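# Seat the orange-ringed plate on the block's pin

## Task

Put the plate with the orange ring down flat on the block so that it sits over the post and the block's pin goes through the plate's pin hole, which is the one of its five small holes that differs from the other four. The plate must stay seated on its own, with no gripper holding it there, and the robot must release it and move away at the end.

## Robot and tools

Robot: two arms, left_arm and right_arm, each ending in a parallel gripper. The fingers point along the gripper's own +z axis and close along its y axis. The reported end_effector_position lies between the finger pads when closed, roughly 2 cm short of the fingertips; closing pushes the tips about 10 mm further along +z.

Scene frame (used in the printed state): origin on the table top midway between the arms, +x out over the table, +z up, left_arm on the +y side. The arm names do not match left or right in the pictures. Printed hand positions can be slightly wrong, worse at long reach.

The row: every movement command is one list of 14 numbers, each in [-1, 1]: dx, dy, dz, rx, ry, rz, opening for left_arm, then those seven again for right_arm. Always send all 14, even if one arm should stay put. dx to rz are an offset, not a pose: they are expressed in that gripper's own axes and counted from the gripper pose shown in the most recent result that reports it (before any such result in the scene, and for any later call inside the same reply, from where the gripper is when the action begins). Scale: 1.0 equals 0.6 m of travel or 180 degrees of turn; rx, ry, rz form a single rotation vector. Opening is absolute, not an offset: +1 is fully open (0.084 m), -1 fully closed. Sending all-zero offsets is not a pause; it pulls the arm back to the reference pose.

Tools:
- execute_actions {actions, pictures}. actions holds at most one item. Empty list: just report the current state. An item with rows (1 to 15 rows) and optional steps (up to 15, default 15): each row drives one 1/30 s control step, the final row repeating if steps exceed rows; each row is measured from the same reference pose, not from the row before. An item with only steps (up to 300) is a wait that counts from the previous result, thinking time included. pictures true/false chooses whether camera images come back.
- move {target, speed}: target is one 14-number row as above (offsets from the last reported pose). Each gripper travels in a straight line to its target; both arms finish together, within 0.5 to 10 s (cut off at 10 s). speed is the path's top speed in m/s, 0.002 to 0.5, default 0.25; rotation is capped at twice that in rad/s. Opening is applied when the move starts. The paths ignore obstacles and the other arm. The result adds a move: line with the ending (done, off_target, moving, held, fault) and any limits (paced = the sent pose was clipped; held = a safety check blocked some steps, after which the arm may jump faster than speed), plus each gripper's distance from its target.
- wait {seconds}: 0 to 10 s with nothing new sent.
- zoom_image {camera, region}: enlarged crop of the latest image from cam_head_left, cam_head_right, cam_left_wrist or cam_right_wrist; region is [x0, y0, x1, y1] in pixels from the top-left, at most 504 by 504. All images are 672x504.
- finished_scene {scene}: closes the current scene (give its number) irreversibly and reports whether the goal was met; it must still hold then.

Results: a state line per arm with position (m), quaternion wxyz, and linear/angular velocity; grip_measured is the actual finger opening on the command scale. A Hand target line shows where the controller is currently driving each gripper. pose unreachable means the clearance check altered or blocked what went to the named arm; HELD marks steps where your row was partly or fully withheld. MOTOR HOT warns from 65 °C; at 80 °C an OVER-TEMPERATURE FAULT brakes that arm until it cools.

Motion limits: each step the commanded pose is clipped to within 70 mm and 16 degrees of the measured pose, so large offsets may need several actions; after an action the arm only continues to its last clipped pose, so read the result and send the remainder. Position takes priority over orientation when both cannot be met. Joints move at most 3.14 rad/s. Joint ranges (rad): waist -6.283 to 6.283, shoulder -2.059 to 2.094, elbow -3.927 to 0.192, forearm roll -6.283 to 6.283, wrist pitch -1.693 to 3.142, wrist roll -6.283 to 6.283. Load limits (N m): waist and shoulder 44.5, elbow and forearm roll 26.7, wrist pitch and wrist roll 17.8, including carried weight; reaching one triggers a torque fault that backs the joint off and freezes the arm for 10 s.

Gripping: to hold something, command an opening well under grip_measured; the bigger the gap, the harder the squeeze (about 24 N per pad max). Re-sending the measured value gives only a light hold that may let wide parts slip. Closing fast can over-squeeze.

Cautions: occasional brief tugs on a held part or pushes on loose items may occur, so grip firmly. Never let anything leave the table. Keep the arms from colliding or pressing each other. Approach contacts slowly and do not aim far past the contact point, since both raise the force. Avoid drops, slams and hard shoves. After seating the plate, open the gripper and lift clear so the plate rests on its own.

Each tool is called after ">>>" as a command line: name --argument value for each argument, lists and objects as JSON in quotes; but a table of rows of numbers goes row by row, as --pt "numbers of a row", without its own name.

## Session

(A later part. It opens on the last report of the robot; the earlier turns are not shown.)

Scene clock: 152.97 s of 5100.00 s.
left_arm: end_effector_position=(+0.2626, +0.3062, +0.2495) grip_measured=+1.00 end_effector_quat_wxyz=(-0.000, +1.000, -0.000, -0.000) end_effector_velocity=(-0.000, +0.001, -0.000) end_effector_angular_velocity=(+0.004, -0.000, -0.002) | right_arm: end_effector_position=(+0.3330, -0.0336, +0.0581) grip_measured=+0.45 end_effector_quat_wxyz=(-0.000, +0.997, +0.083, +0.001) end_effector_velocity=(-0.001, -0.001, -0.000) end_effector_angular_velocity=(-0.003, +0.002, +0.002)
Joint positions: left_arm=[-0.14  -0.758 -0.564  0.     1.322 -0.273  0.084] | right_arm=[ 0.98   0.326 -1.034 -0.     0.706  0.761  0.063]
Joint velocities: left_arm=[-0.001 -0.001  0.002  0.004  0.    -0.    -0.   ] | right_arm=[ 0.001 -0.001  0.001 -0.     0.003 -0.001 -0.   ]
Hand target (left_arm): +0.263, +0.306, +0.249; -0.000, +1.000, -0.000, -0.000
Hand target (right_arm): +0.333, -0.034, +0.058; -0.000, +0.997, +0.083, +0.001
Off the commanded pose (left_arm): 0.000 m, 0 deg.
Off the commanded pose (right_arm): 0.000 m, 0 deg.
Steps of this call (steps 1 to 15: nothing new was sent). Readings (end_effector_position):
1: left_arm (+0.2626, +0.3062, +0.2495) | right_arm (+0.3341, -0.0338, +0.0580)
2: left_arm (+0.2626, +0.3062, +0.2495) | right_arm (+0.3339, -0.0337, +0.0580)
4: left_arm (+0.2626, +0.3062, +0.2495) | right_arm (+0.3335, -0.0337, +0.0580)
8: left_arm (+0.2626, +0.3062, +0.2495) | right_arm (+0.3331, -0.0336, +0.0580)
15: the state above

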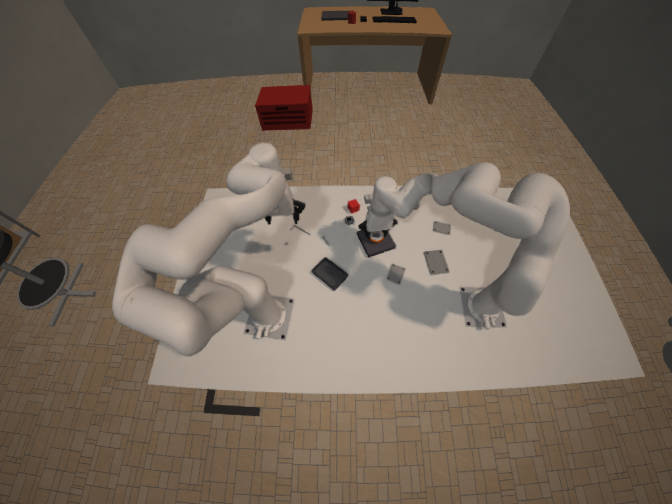

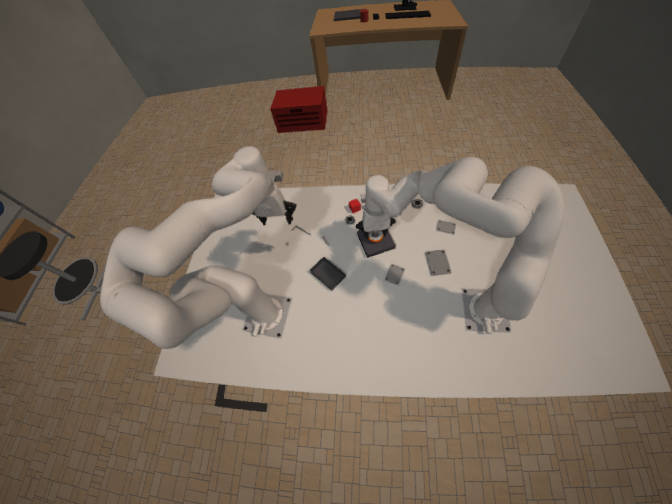

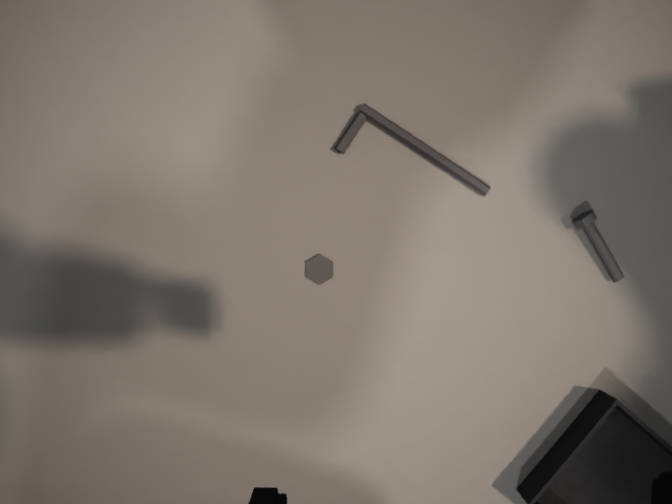

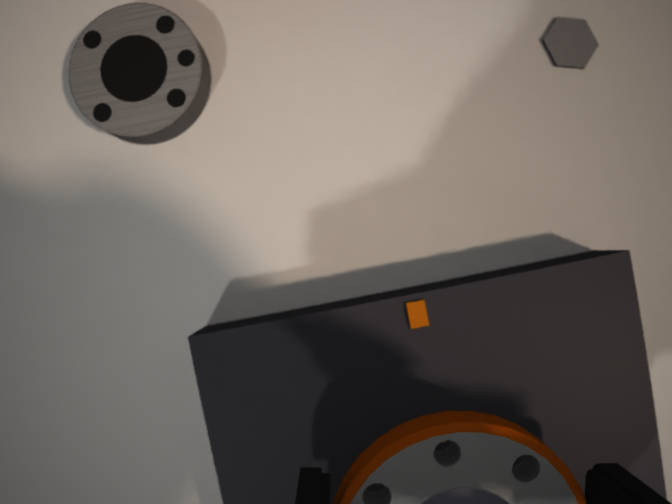

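>>> move --target '[0,0,0,0,0,0,1,0.0024,0.00075,0,0,-0.0006,0,-0.2]' --speed 0.005

>>> wait --seconds 0.7

>>> move --target '[0,0,0,0,0,0,1,0,0,0.0025,0,0,0,-0.2]' --speed 0.003

>>> wait --seconds 1.0

>>> zoom_image --camera "cam_right_wrist" --region '[300, 384, 620, 504]'

Scene clock: 158.83 s of 5100.00 s.
left_arm: end_effector_position=(+0.2626, +0.3062, +0.2495) grip_measured=+1.00 end_effector_quat_wxyz=(-0.000, +1.000, -0.000, -0.000) end_effector_velocity=(+0.000, -0.000, +0.000) end_effector_angular_velocity=(-0.001, -0.002, +0.000) | right_arm: end_effector_position=(+0.3336, -0.0337, +0.0581) grip_measured=+0.45 end_effector_quat_wxyz=(-0.000, +0.997, +0.083, -0.001) end_effector_velocity=(+0.001, -0.000, -0.000) end_effector_angular_velocity=(+0.001, +0.000, -0.002)
Joint positions: left_arm=[-0.14  -0.758 -0.564  0.     1.322 -0.273  0.084] | right_arm=[ 0.978  0.329 -1.038  0.002  0.711  0.756  0.063]
Joint velocities: left_arm=[ 0.    -0.001  0.    -0.    -0.001  0.     0.   ] | right_arm=[-0.002  0.001 -0.001  0.002 -0.001 -0.001  0.   ]
Hand target (left_arm): +0.263, +0.306, +0.249; -0.000, +1.000, -0.000, -0.000
Hand target (right_arm): +0.334, -0.034, +0.058; -0.000, +0.997, +0.083, -0.000
Off the commanded pose (left_arm): 0.000 m, 0 deg.
Off the commanded pose (right_arm): 0.001 m, 0 deg.
After step 90, 2.17 s passed at rest.
move: done

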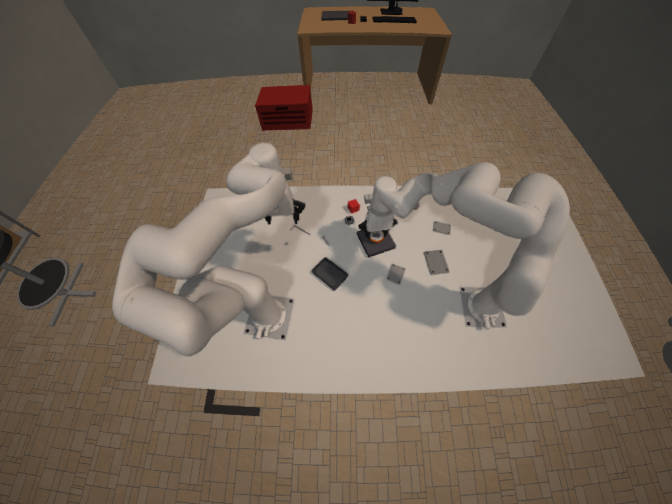

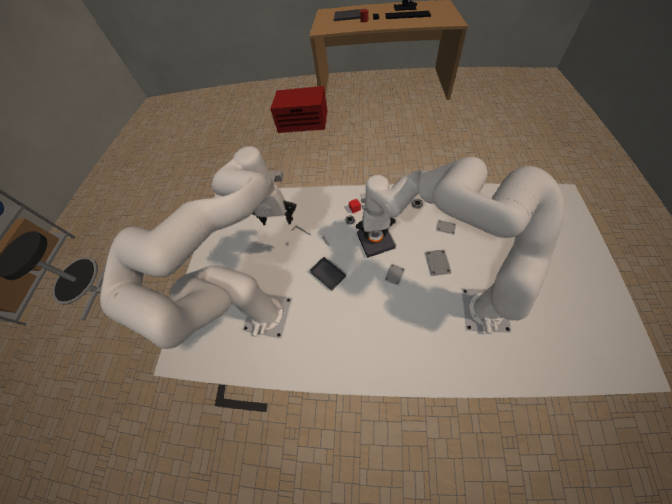

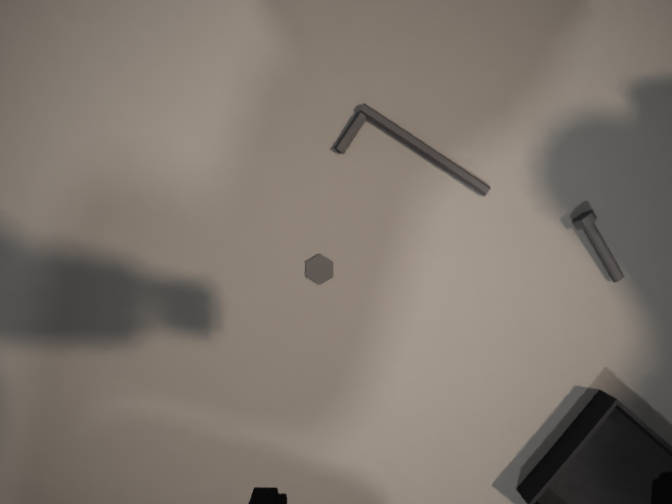

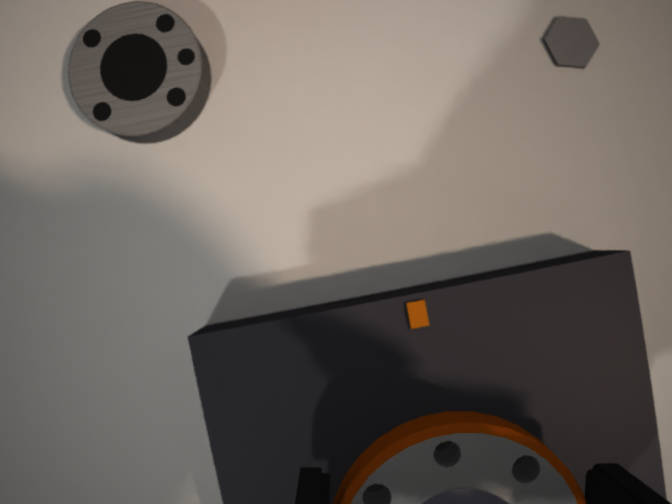

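Scene clock: 159.53 s of 5100.00 s.
left_arm: end_effector_position=(+0.2626, +0.3062, +0.2495) grip_measured=+1.00 end_effector_quat_wxyz=(-0.000, +1.000, -0.000, -0.000) end_effector_velocity=(+0.000, -0.000, +0.000) end_effector_angular_velocity=(+0.000, +0.000, -0.001) | right_arm: end_effector_position=(+0.3344, -0.0339, +0.0581) grip_measured=+0.45 end_effector_quat_wxyz=(-0.000, +0.997, +0.083, -0.000) end_effector_velocity=(+0.000, +0.000, +0.000) end_effector_angular_velocity=(+0.001, -0.001, +0.000)
Joint positions: left_arm=[-0.14  -0.758 -0.564  0.     1.322 -0.273  0.084] | right_arm=[ 0.977  0.329 -1.039  0.002  0.71   0.756  0.063]
Joint velocities: left_arm=[-0.001  0.001 -0.001  0.     0.     0.     0.   ] | right_arm=[-0.    -0.    -0.    -0.    -0.001  0.     0.   ]
Hand target (left_arm): +0.263, +0.306, +0.249; -0.000, +1.000, -0.000, -0.000
Hand target (right_arm): +0.334, -0.034, +0.058; -0.000, +0.997, +0.083, -0.000
Off the commanded pose (left_arm): 0.000 m, 0 deg.
Off the commanded pose (right_arm): 0.000 m, 0 deg.
Steps of this call (steps 1 to 21: nothing new was sent). Readings (end_effector_position):
1: left_arm (+0.2626, +0.3062, +0.2495) | right_arm (+0.3336, -0.0337, +0.0581)
2: left_arm (+0.2626, +0.3062, +0.2495) | right_arm (+0.3337, -0.0337, +0.0581)
4: left_arm (+0.2626, +0.3062, +0.2495) | right_arm (+0.3337, -0.0337, +0.0581)
8: left_arm (+0.2626, +0.3062, +0.2495) | right_arm (+0.3342, -0.0338, +0.0581)
21: the state above

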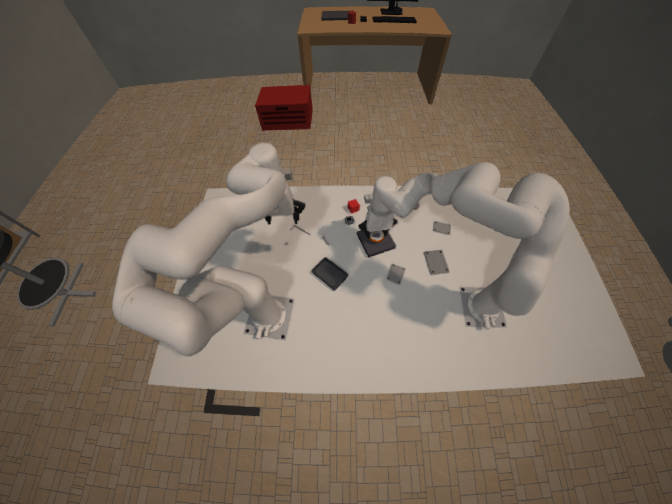

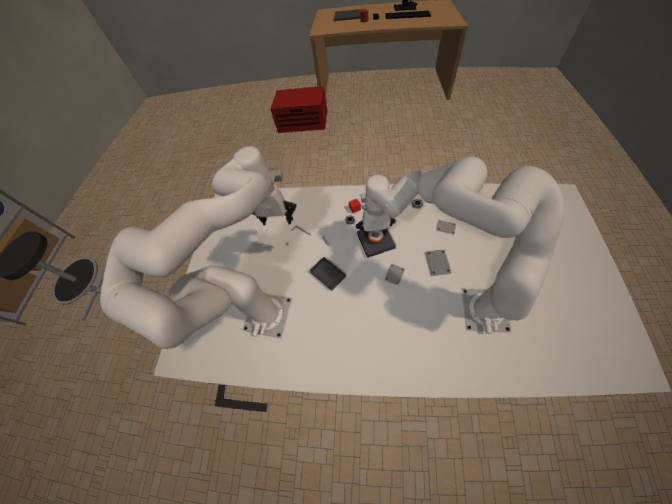

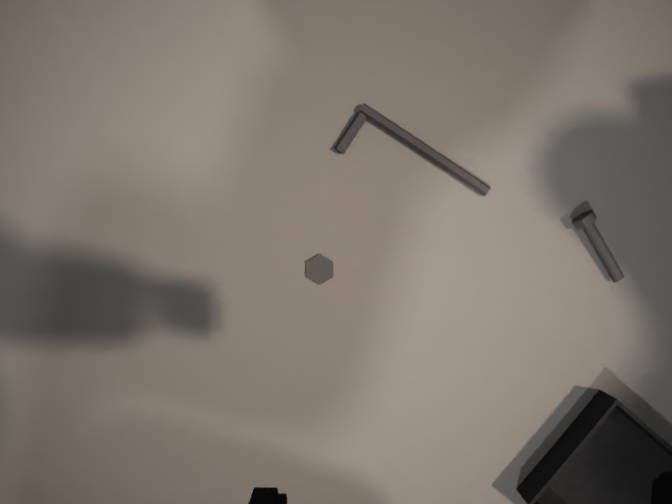

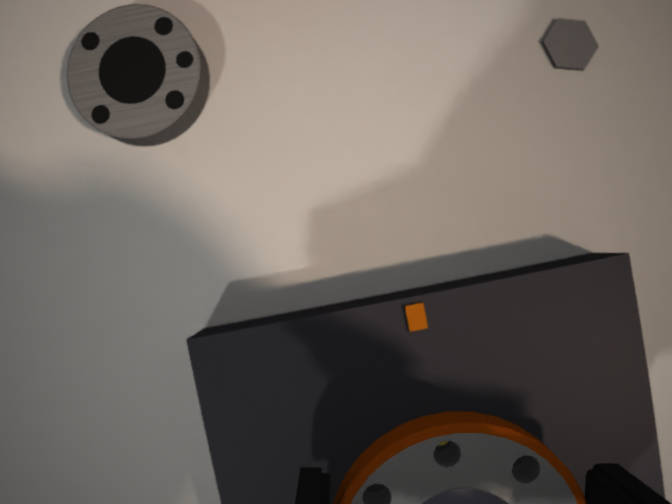

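Scene clock: 160.27 s of 5100.00 s.
left_arm: end_effector_position=(+0.2626, +0.3062, +0.2495) grip_measured=+1.00 end_effector_quat_wxyz=(-0.000, +1.000, -0.000, -0.000) end_effector_velocity=(-0.000, +0.000, -0.001) end_effector_angular_velocity=(+0.001, +0.002, +0.001) | right_arm: end_effector_position=(+0.3348, -0.0337, +0.0570) grip_measured=+0.45 end_effector_quat_wxyz=(-0.001, +0.997, +0.083, -0.000) end_effector_velocity=(+0.001, -0.000, -0.002) end_effector_angular_velocity=(+0.000, -0.001, -0.001)
Joint positions: left_arm=[-0.14  -0.758 -0.564  0.     1.322 -0.273  0.084] | right_arm=[ 0.976  0.332 -1.039  0.001  0.706  0.756  0.063]
Joint velocities: left_arm=[ 0.001  0.001  0.001  0.     0.    -0.001 -0.   ] | right_arm=[-0.002  0.004 -0.001 -0.002 -0.005  0.001 -0.   ]
Hand target (left_arm): +0.263, +0.306, +0.249; -0.000, +1.000, -0.000, -0.000
Hand target (right_arm): +0.334, -0.034, +0.057; -0.000, +0.997, +0.083, -0.000
Off the commanded pose (left_arm): 0.000 m, 0 deg.
Off the commanded pose (right_arm): 0.001 m, 0 deg.
move: done

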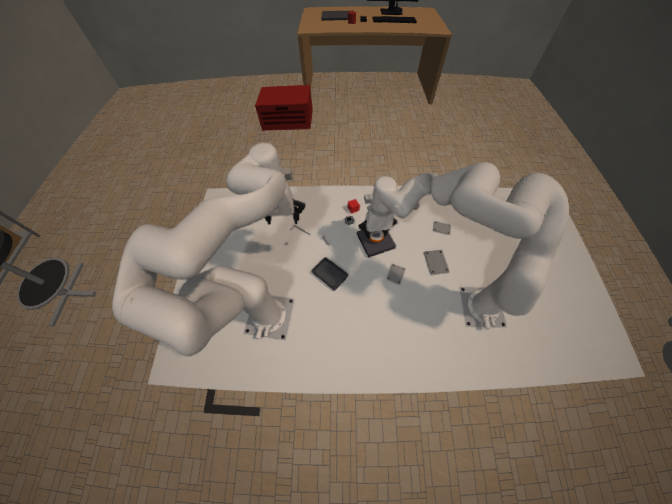

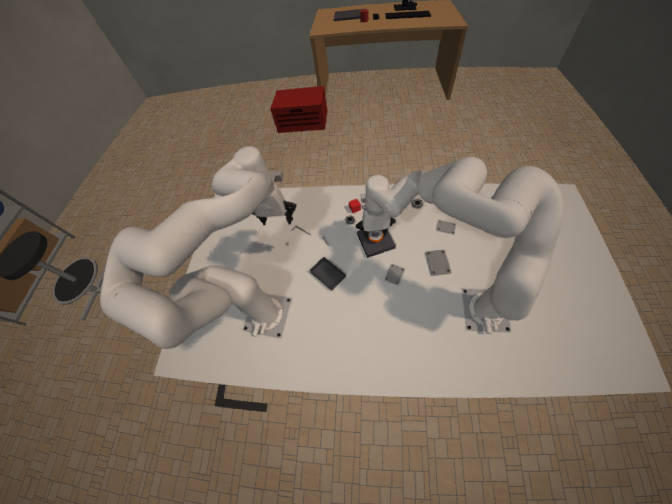

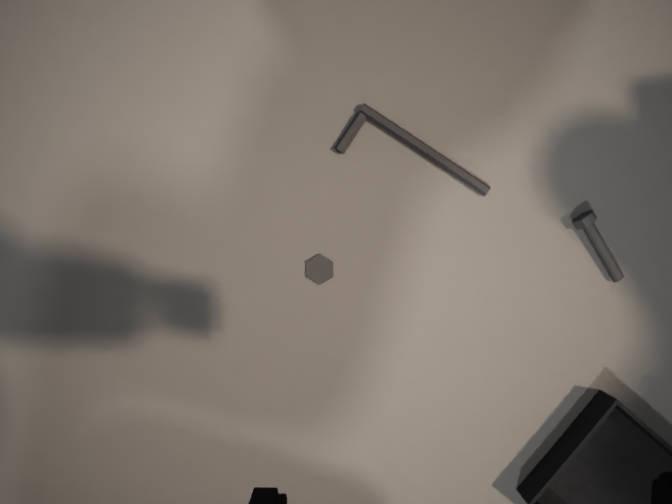

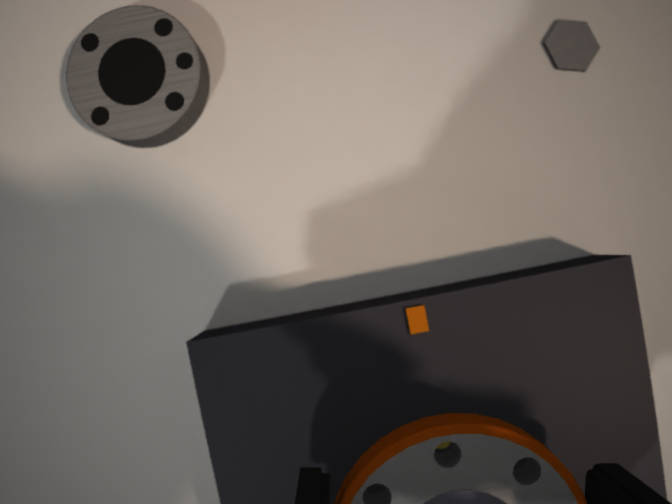

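Scene clock: 161.27 s of 5100.00 s.
left_arm: end_effector_position=(+0.2626, +0.3062, +0.2495) grip_measured=+1.00 end_effector_quat_wxyz=(-0.000, +1.000, -0.000, -0.000) end_effector_velocity=(-0.000, +0.000, -0.000) end_effector_angular_velocity=(+0.000, -0.000, +0.001) | right_arm: end_effector_position=(+0.3346, -0.0338, +0.0567) grip_measured=+0.45 end_effector_quat_wxyz=(-0.000, +0.997, +0.083, -0.000) end_effector_velocity=(-0.001, -0.000, -0.000) end_effector_angular_velocity=(-0.001, +0.002, +0.000)
Joint positions: left_arm=[-0.14  -0.758 -0.564  0.     1.322 -0.273  0.084] | right_arm=[ 0.976  0.332 -1.038  0.001  0.706  0.756  0.063]
Joint velocities: left_arm=[ 0.001 -0.001  0.001  0.    -0.    -0.    -0.   ] | right_arm=[ 0.     0.     0.     0.001  0.001 -0.001 -0.   ]
Hand target (left_arm): +0.263, +0.306, +0.249; -0.000, +1.000, -0.000, -0.000
Hand target (right_arm): +0.334, -0.034, +0.057; -0.000, +0.997, +0.083, -0.000
Off the commanded pose (left_arm): 0.000 m, 0 deg.
Off the commanded pose (right_arm): 0.000 m, 0 deg.
Steps of this call (steps 1 to 30: nothing new was sent). Readings (end_effector_position):
1: left_arm (+0.2626, +0.3062, +0.2495) | right_arm (+0.3348, -0.0337, +0.0570)
2: left_arm (+0.2626, +0.3062, +0.2495) | right_arm (+0.3348, -0.0337, +0.0570)
4: left_arm (+0.2626, +0.3062, +0.2495) | right_arm (+0.3347, -0.0337, +0.0569)
8: left_arm (+0.2626, +0.3062, +0.2495) | right_arm (+0.3347, -0.0337, +0.0569)
30: the state above

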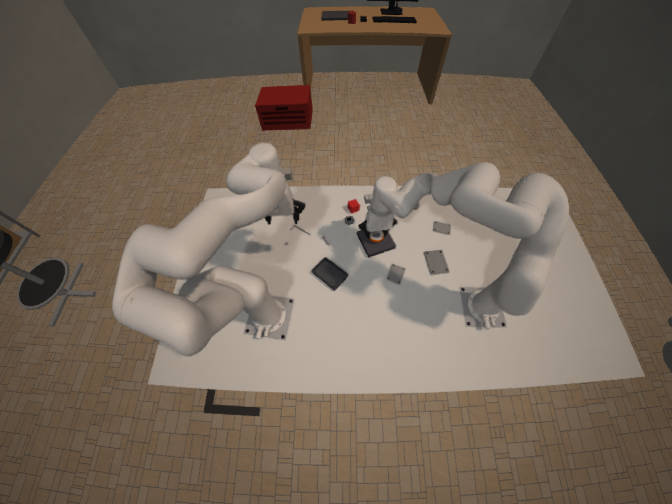

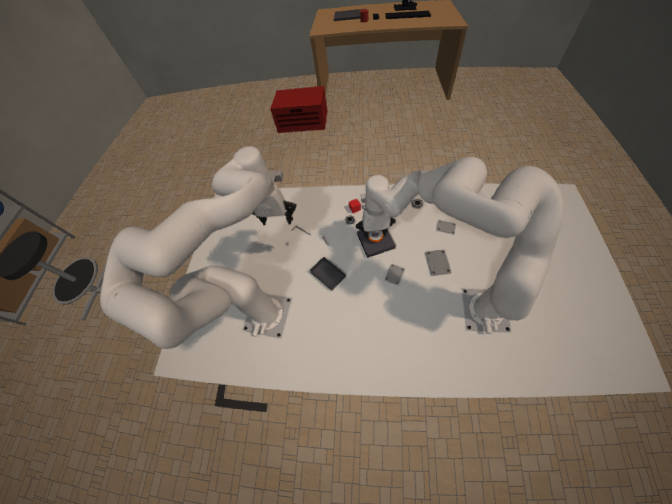

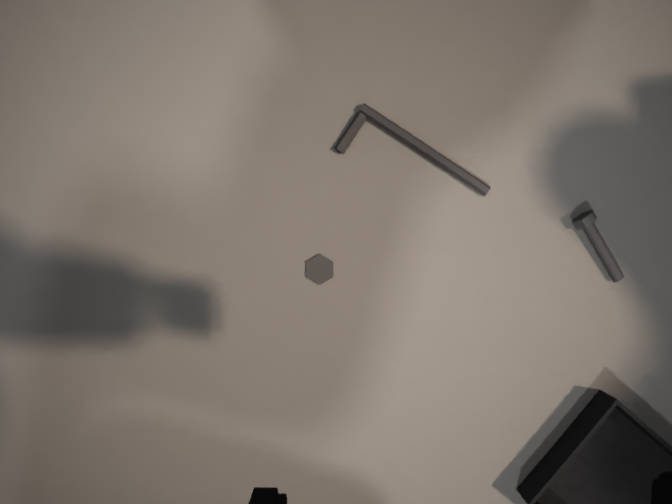

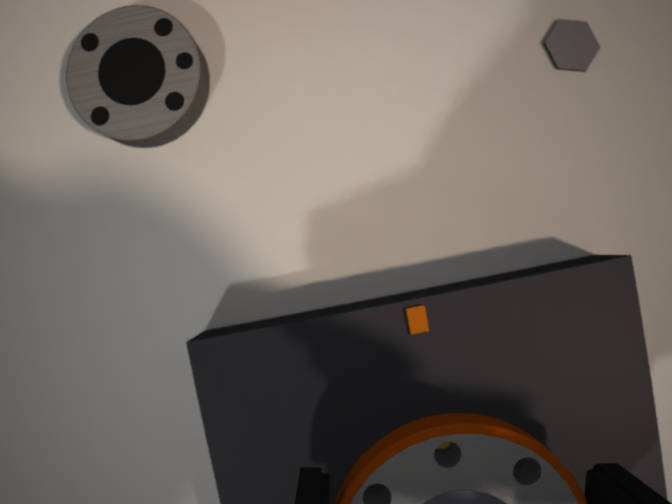

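Region (300, 384, 620, 504) of cam_right_wrist's 672x504 image, scaled by 1.575, with more detail than that image has; it fills the top 189 rows of this view, and the rest is white.

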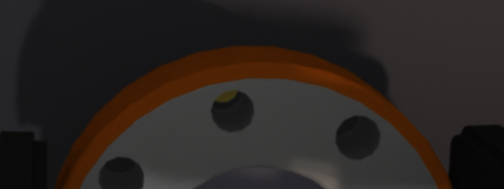

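>>> move --target '[0,0,0,0,0,0,1,0,0.0017,0,0,0,0,-0.2]' --speed 0.003

>>> wait --seconds 0.8

>>> move --target '[0,0,0,0,0,0,1,0,0,0.002,0,0,0,-0.2]' --speed 0.003

>>> wait --seconds 1.0

>>> zoom_image --camera "cam_right_wrist" --region '[300, 384, 620, 504]'

Scene clock: 169.87 s of 5100.00 s.
left_arm: end_effector_position=(+0.2626, +0.3062, +0.2495) grip_measured=+1.00 end_effector_quat_wxyz=(-0.000, +1.000, -0.000, -0.000) end_effector_velocity=(+0.000, +0.000, -0.000) end_effector_angular_velocity=(+0.000, +0.001, +0.001) | right_arm: end_effector_position=(+0.3345, -0.0343, +0.0566) grip_measured=+0.45 end_effector_quat_wxyz=(-0.001, +0.997, +0.083, -0.000) end_effector_velocity=(-0.000, -0.001, +0.000) end_effector_angular_velocity=(-0.003, +0.000, +0.001)
Joint positions: left_arm=[-0.14  -0.758 -0.564  0.     1.322 -0.273  0.084] | right_arm=[ 0.976  0.331 -1.036  0.002  0.704  0.755  0.063]
Joint velocities: left_arm=[ 0.     0.001  0.     0.    -0.001 -0.    -0.   ] | right_arm=[-0.001 -0.002  0.002 -0.002  0.002 -0.     0.   ]
Hand target (left_arm): +0.263, +0.306, +0.249; -0.000, +1.000, -0.000, -0.000
Hand target (right_arm): +0.335, -0.035, +0.057; -0.000, +0.997, +0.083, -0.000
Off the commanded pose (left_arm): 0.000 m, 0 deg.
Off the commanded pose (right_arm): 0.001 m, 0 deg.
After step 90, 4.90 s passed at rest.
move: done

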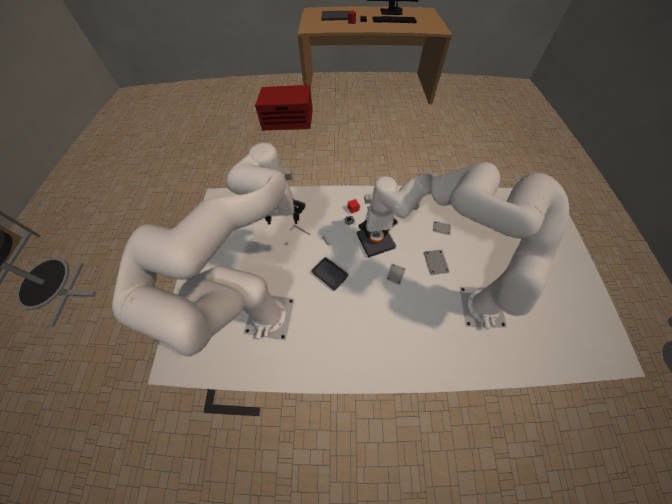

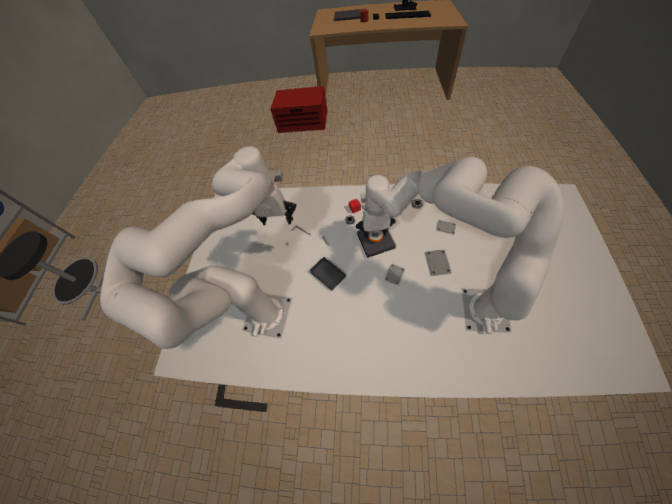

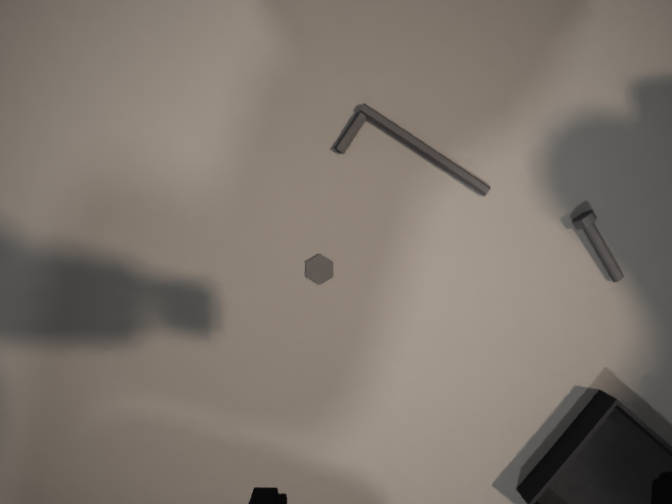

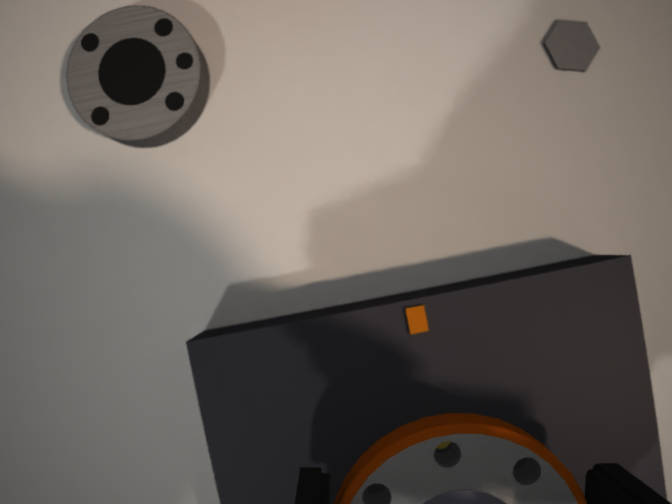

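Scene clock: 170.67 s of 5100.00 s.
left_arm: end_effector_position=(+0.2626, +0.3062, +0.2495) grip_measured=+1.00 end_effector_quat_wxyz=(-0.000, +1.000, -0.000, -0.000) end_effector_velocity=(-0.001, -0.000, -0.001) end_effector_angular_velocity=(+0.000, +0.003, +0.001) | right_arm: end_effector_position=(+0.3348, -0.0350, +0.0565) grip_measured=+0.45 end_effector_quat_wxyz=(-0.000, +0.997, +0.083, -0.000) end_effector_velocity=(+0.000, +0.000, +0.000) end_effector_angular_velocity=(-0.000, -0.001, +0.001)
Joint positions: left_arm=[-0.14  -0.758 -0.564  0.     1.322 -0.273  0.084] | right_arm=[ 0.975  0.331 -1.035  0.001  0.705  0.755  0.063]
Joint velocities: left_arm=[-0.     0.001  0.001 -0.001  0.001 -0.001 -0.   ] | right_arm=[ 0.    -0.    -0.    -0.001  0.     0.    -0.   ]
Hand target (left_arm): +0.263, +0.306, +0.249; -0.000, +1.000, -0.000, -0.000
Hand target (right_arm): +0.335, -0.035, +0.057; -0.000, +0.997, +0.083, -0.000
Off the commanded pose (left_arm): 0.000 m, 0 deg.
Off the commanded pose (right_arm): 0.000 m, 0 deg.
Steps of this call (steps 1 to 24: nothing new was sent). Readings (end_effector_position):
1: left_arm (+0.2626, +0.3062, +0.2495) | right_arm (+0.3346, -0.0345, +0.0566)
2: left_arm (+0.2626, +0.3062, +0.2495) | right_arm (+0.3347, -0.0348, +0.0565)
4: left_arm (+0.2626, +0.3062, +0.2495) | right_arm (+0.3349, -0.0352, +0.0564)
8: left_arm (+0.2626, +0.3062, +0.2495) | right_arm (+0.3349, -0.0351, +0.0564)
24: the state above

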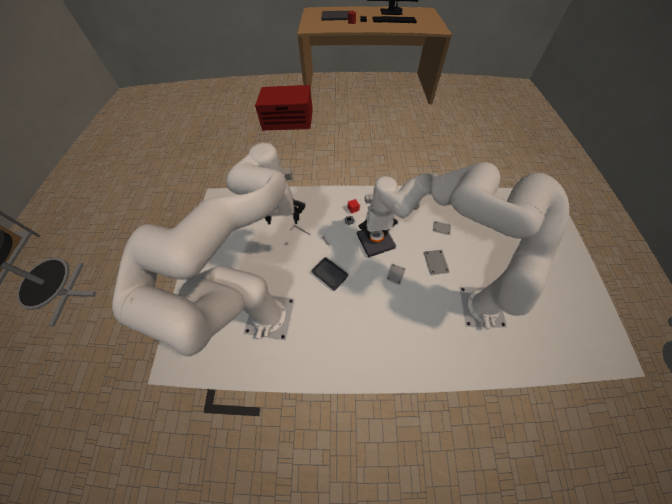

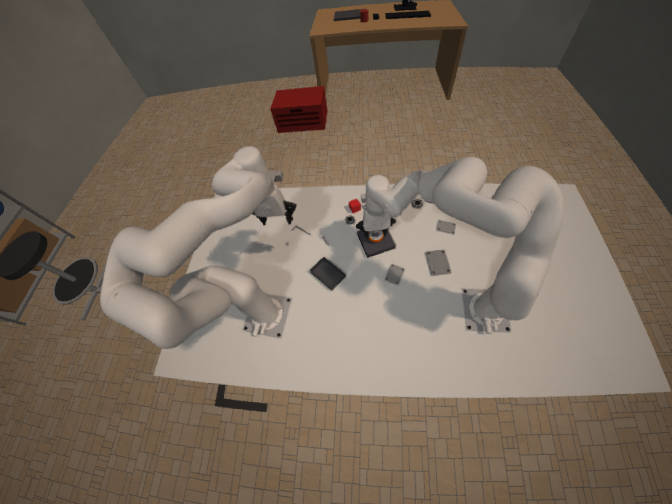

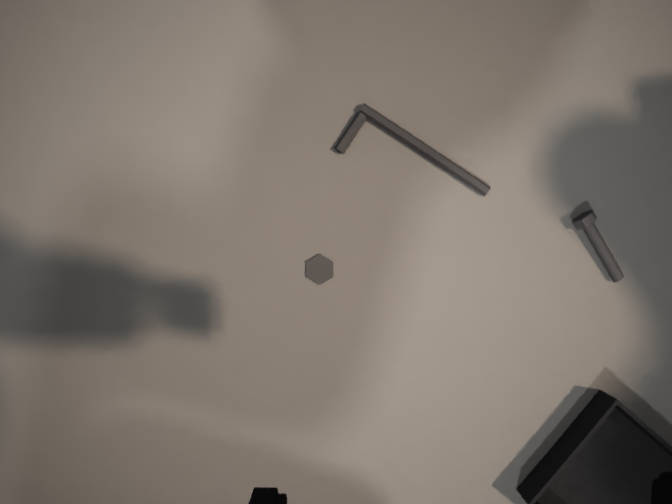

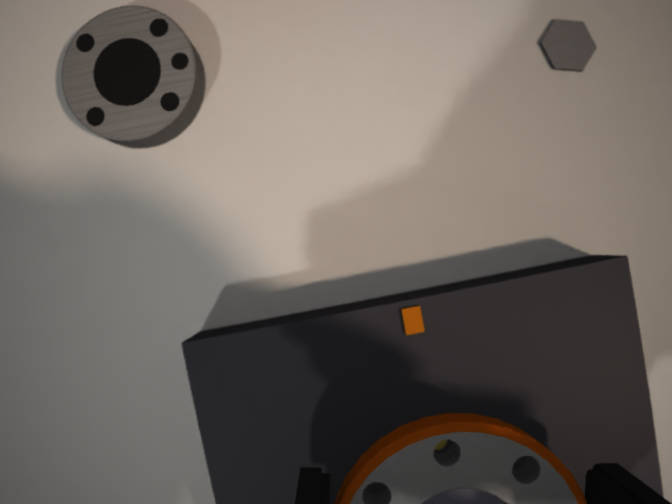

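Scene clock: 171.37 s of 5100.00 s.
left_arm: end_effector_position=(+0.2626, +0.3062, +0.2495) grip_measured=+1.00 end_effector_quat_wxyz=(-0.000, +1.000, -0.000, -0.000) end_effector_velocity=(+0.000, -0.000, +0.000) end_effector_angular_velocity=(-0.000, -0.001, -0.000) | right_arm: end_effector_position=(+0.3350, -0.0349, +0.0557) grip_measured=+0.45 end_effector_quat_wxyz=(-0.000, +0.997, +0.083, -0.000) end_effector_velocity=(-0.000, +0.000, -0.001) end_effector_angular_velocity=(-0.000, -0.000, +0.001)
Joint positions: left_arm=[-0.14  -0.758 -0.564  0.     1.322 -0.273  0.084] | right_arm=[ 0.974  0.332 -1.035  0.001  0.702  0.755  0.063]
Joint velocities: left_arm=[-0.001  0.    -0.001  0.     0.    -0.     0.   ] | right_arm=[ 0.001  0.002  0.001 -0.001 -0.004  0.001  0.001]
Hand target (left_arm): +0.263, +0.306, +0.249; -0.000, +1.000, -0.000, -0.000
Hand target (right_arm): +0.335, -0.035, +0.055; -0.000, +0.997, +0.083, -0.000
Off the commanded pose (left_arm): 0.000 m, 0 deg.
Off the commanded pose (right_arm): 0.000 m, 0 deg.
move: done

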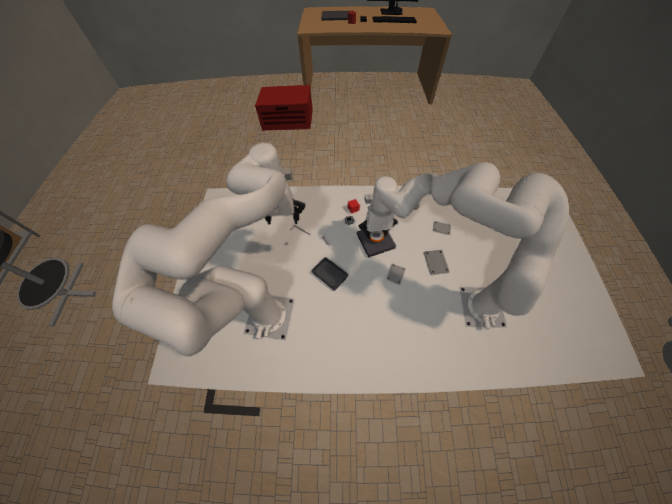

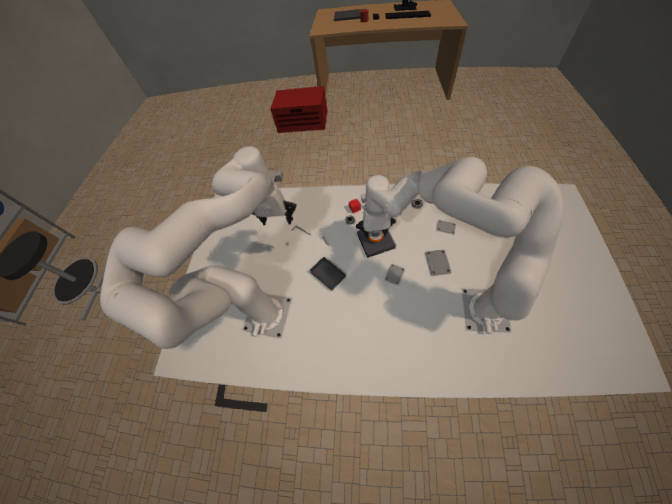

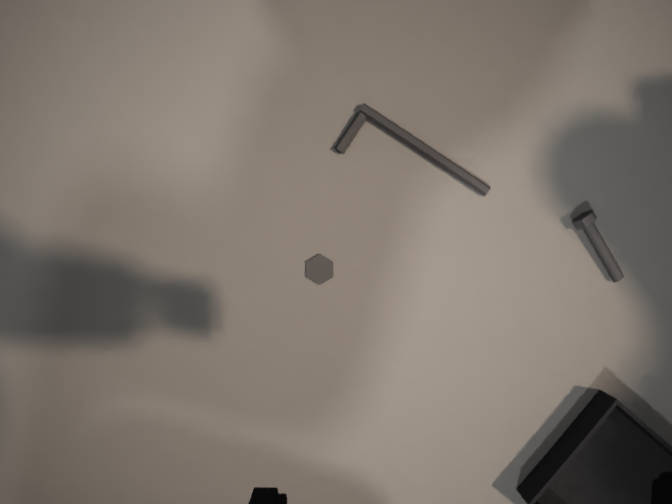

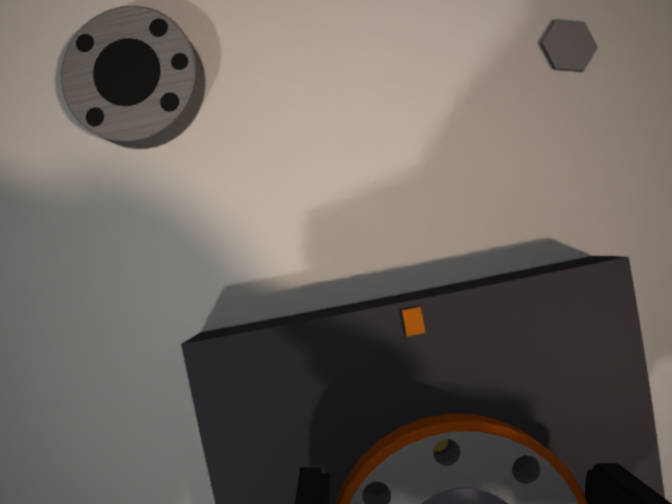

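Scene clock: 172.37 s of 5100.00 s.
left_arm: end_effector_position=(+0.2626, +0.3062, +0.2495) grip_measured=+1.00 end_effector_quat_wxyz=(-0.000, +1.000, -0.000, -0.000) end_effector_velocity=(-0.000, -0.000, +0.000) end_effector_angular_velocity=(-0.001, +0.001, -0.000) | right_arm: end_effector_position=(+0.3349, -0.0350, +0.0554) grip_measured=+0.46 end_effector_quat_wxyz=(-0.000, +0.997, +0.083, -0.000) end_effector_velocity=(+0.000, -0.000, +0.000) end_effector_angular_velocity=(-0.000, -0.001, +0.001)
Joint positions: left_arm=[-0.14  -0.758 -0.564  0.     1.322 -0.273  0.084] | right_arm=[ 0.975  0.333 -1.035  0.001  0.702  0.755  0.063]
Joint velocities: left_arm=[-0.001 -0.    -0.    -0.001  0.001  0.    -0.   ] | right_arm=[-0.     0.    -0.    -0.002 -0.     0.    -0.   ]
Hand target (left_arm): +0.263, +0.306, +0.249; -0.000, +1.000, -0.000, -0.000
Hand target (right_arm): +0.335, -0.035, +0.055; -0.000, +0.997, +0.083, -0.000
Off the commanded pose (left_arm): 0.000 m, 0 deg.
Off the commanded pose (right_arm): 0.000 m, 0 deg.
Steps of this call (steps 1 to 30: nothing new was sent). Readings (end_effector_position):
1: left_arm (+0.2626, +0.3062, +0.2495) | right_arm (+0.3350, -0.0349, +0.0556)
2: left_arm (+0.2626, +0.3062, +0.2495) | right_arm (+0.3350, -0.0349, +0.0556)
4: left_arm (+0.2626, +0.3062, +0.2495) | right_arm (+0.3350, -0.0349, +0.0555)
8: left_arm (+0.2626, +0.3062, +0.2495) | right_arm (+0.3350, -0.0349, +0.0555)
30: the state above

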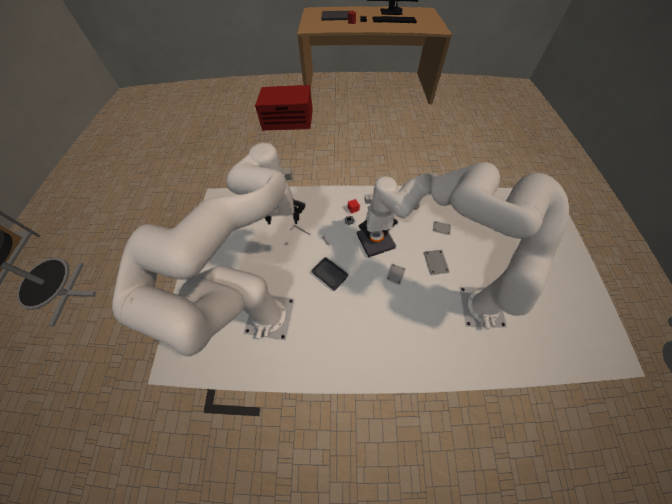

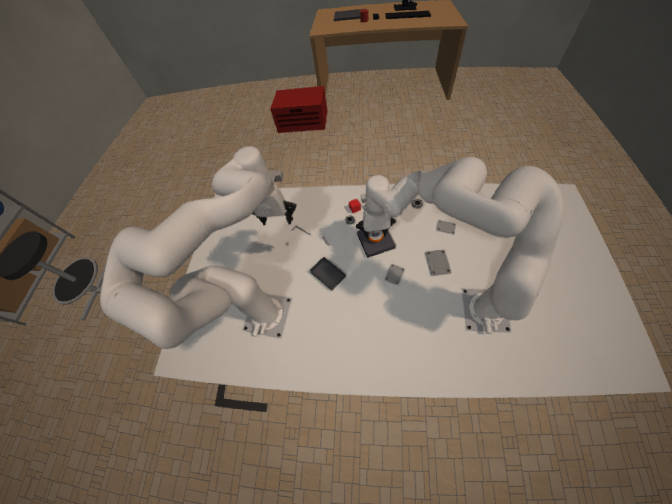

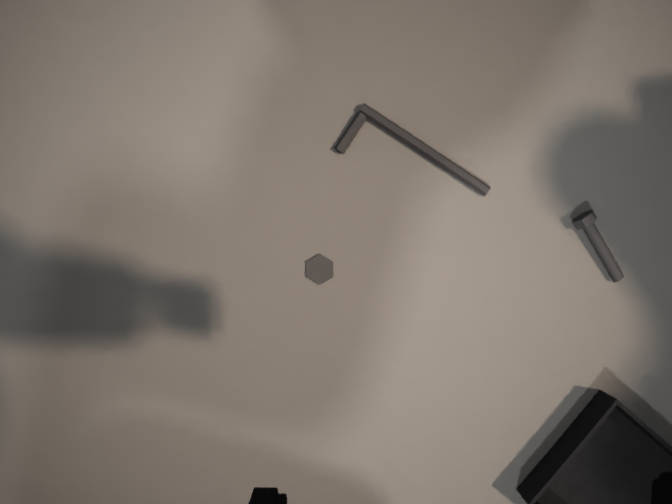

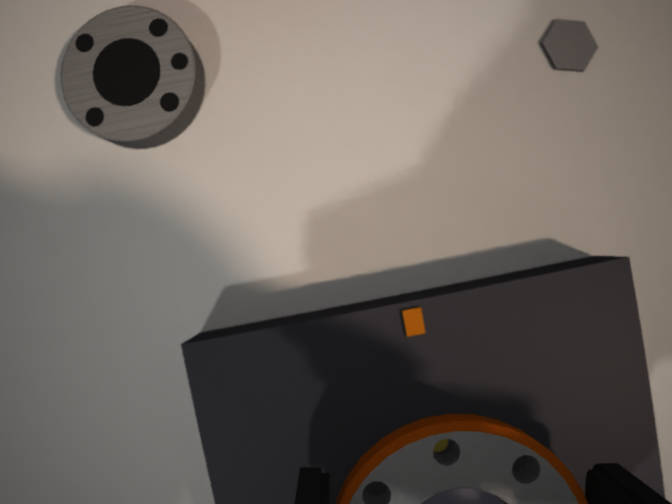

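Region (300, 384, 620, 504) of cam_right_wrist's 672x504 image, scaled by 1.575, with more detail than that image has; it fills the top 189 rows of this view, and the rest is white.

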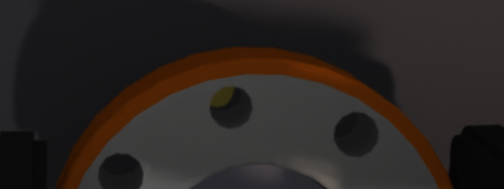

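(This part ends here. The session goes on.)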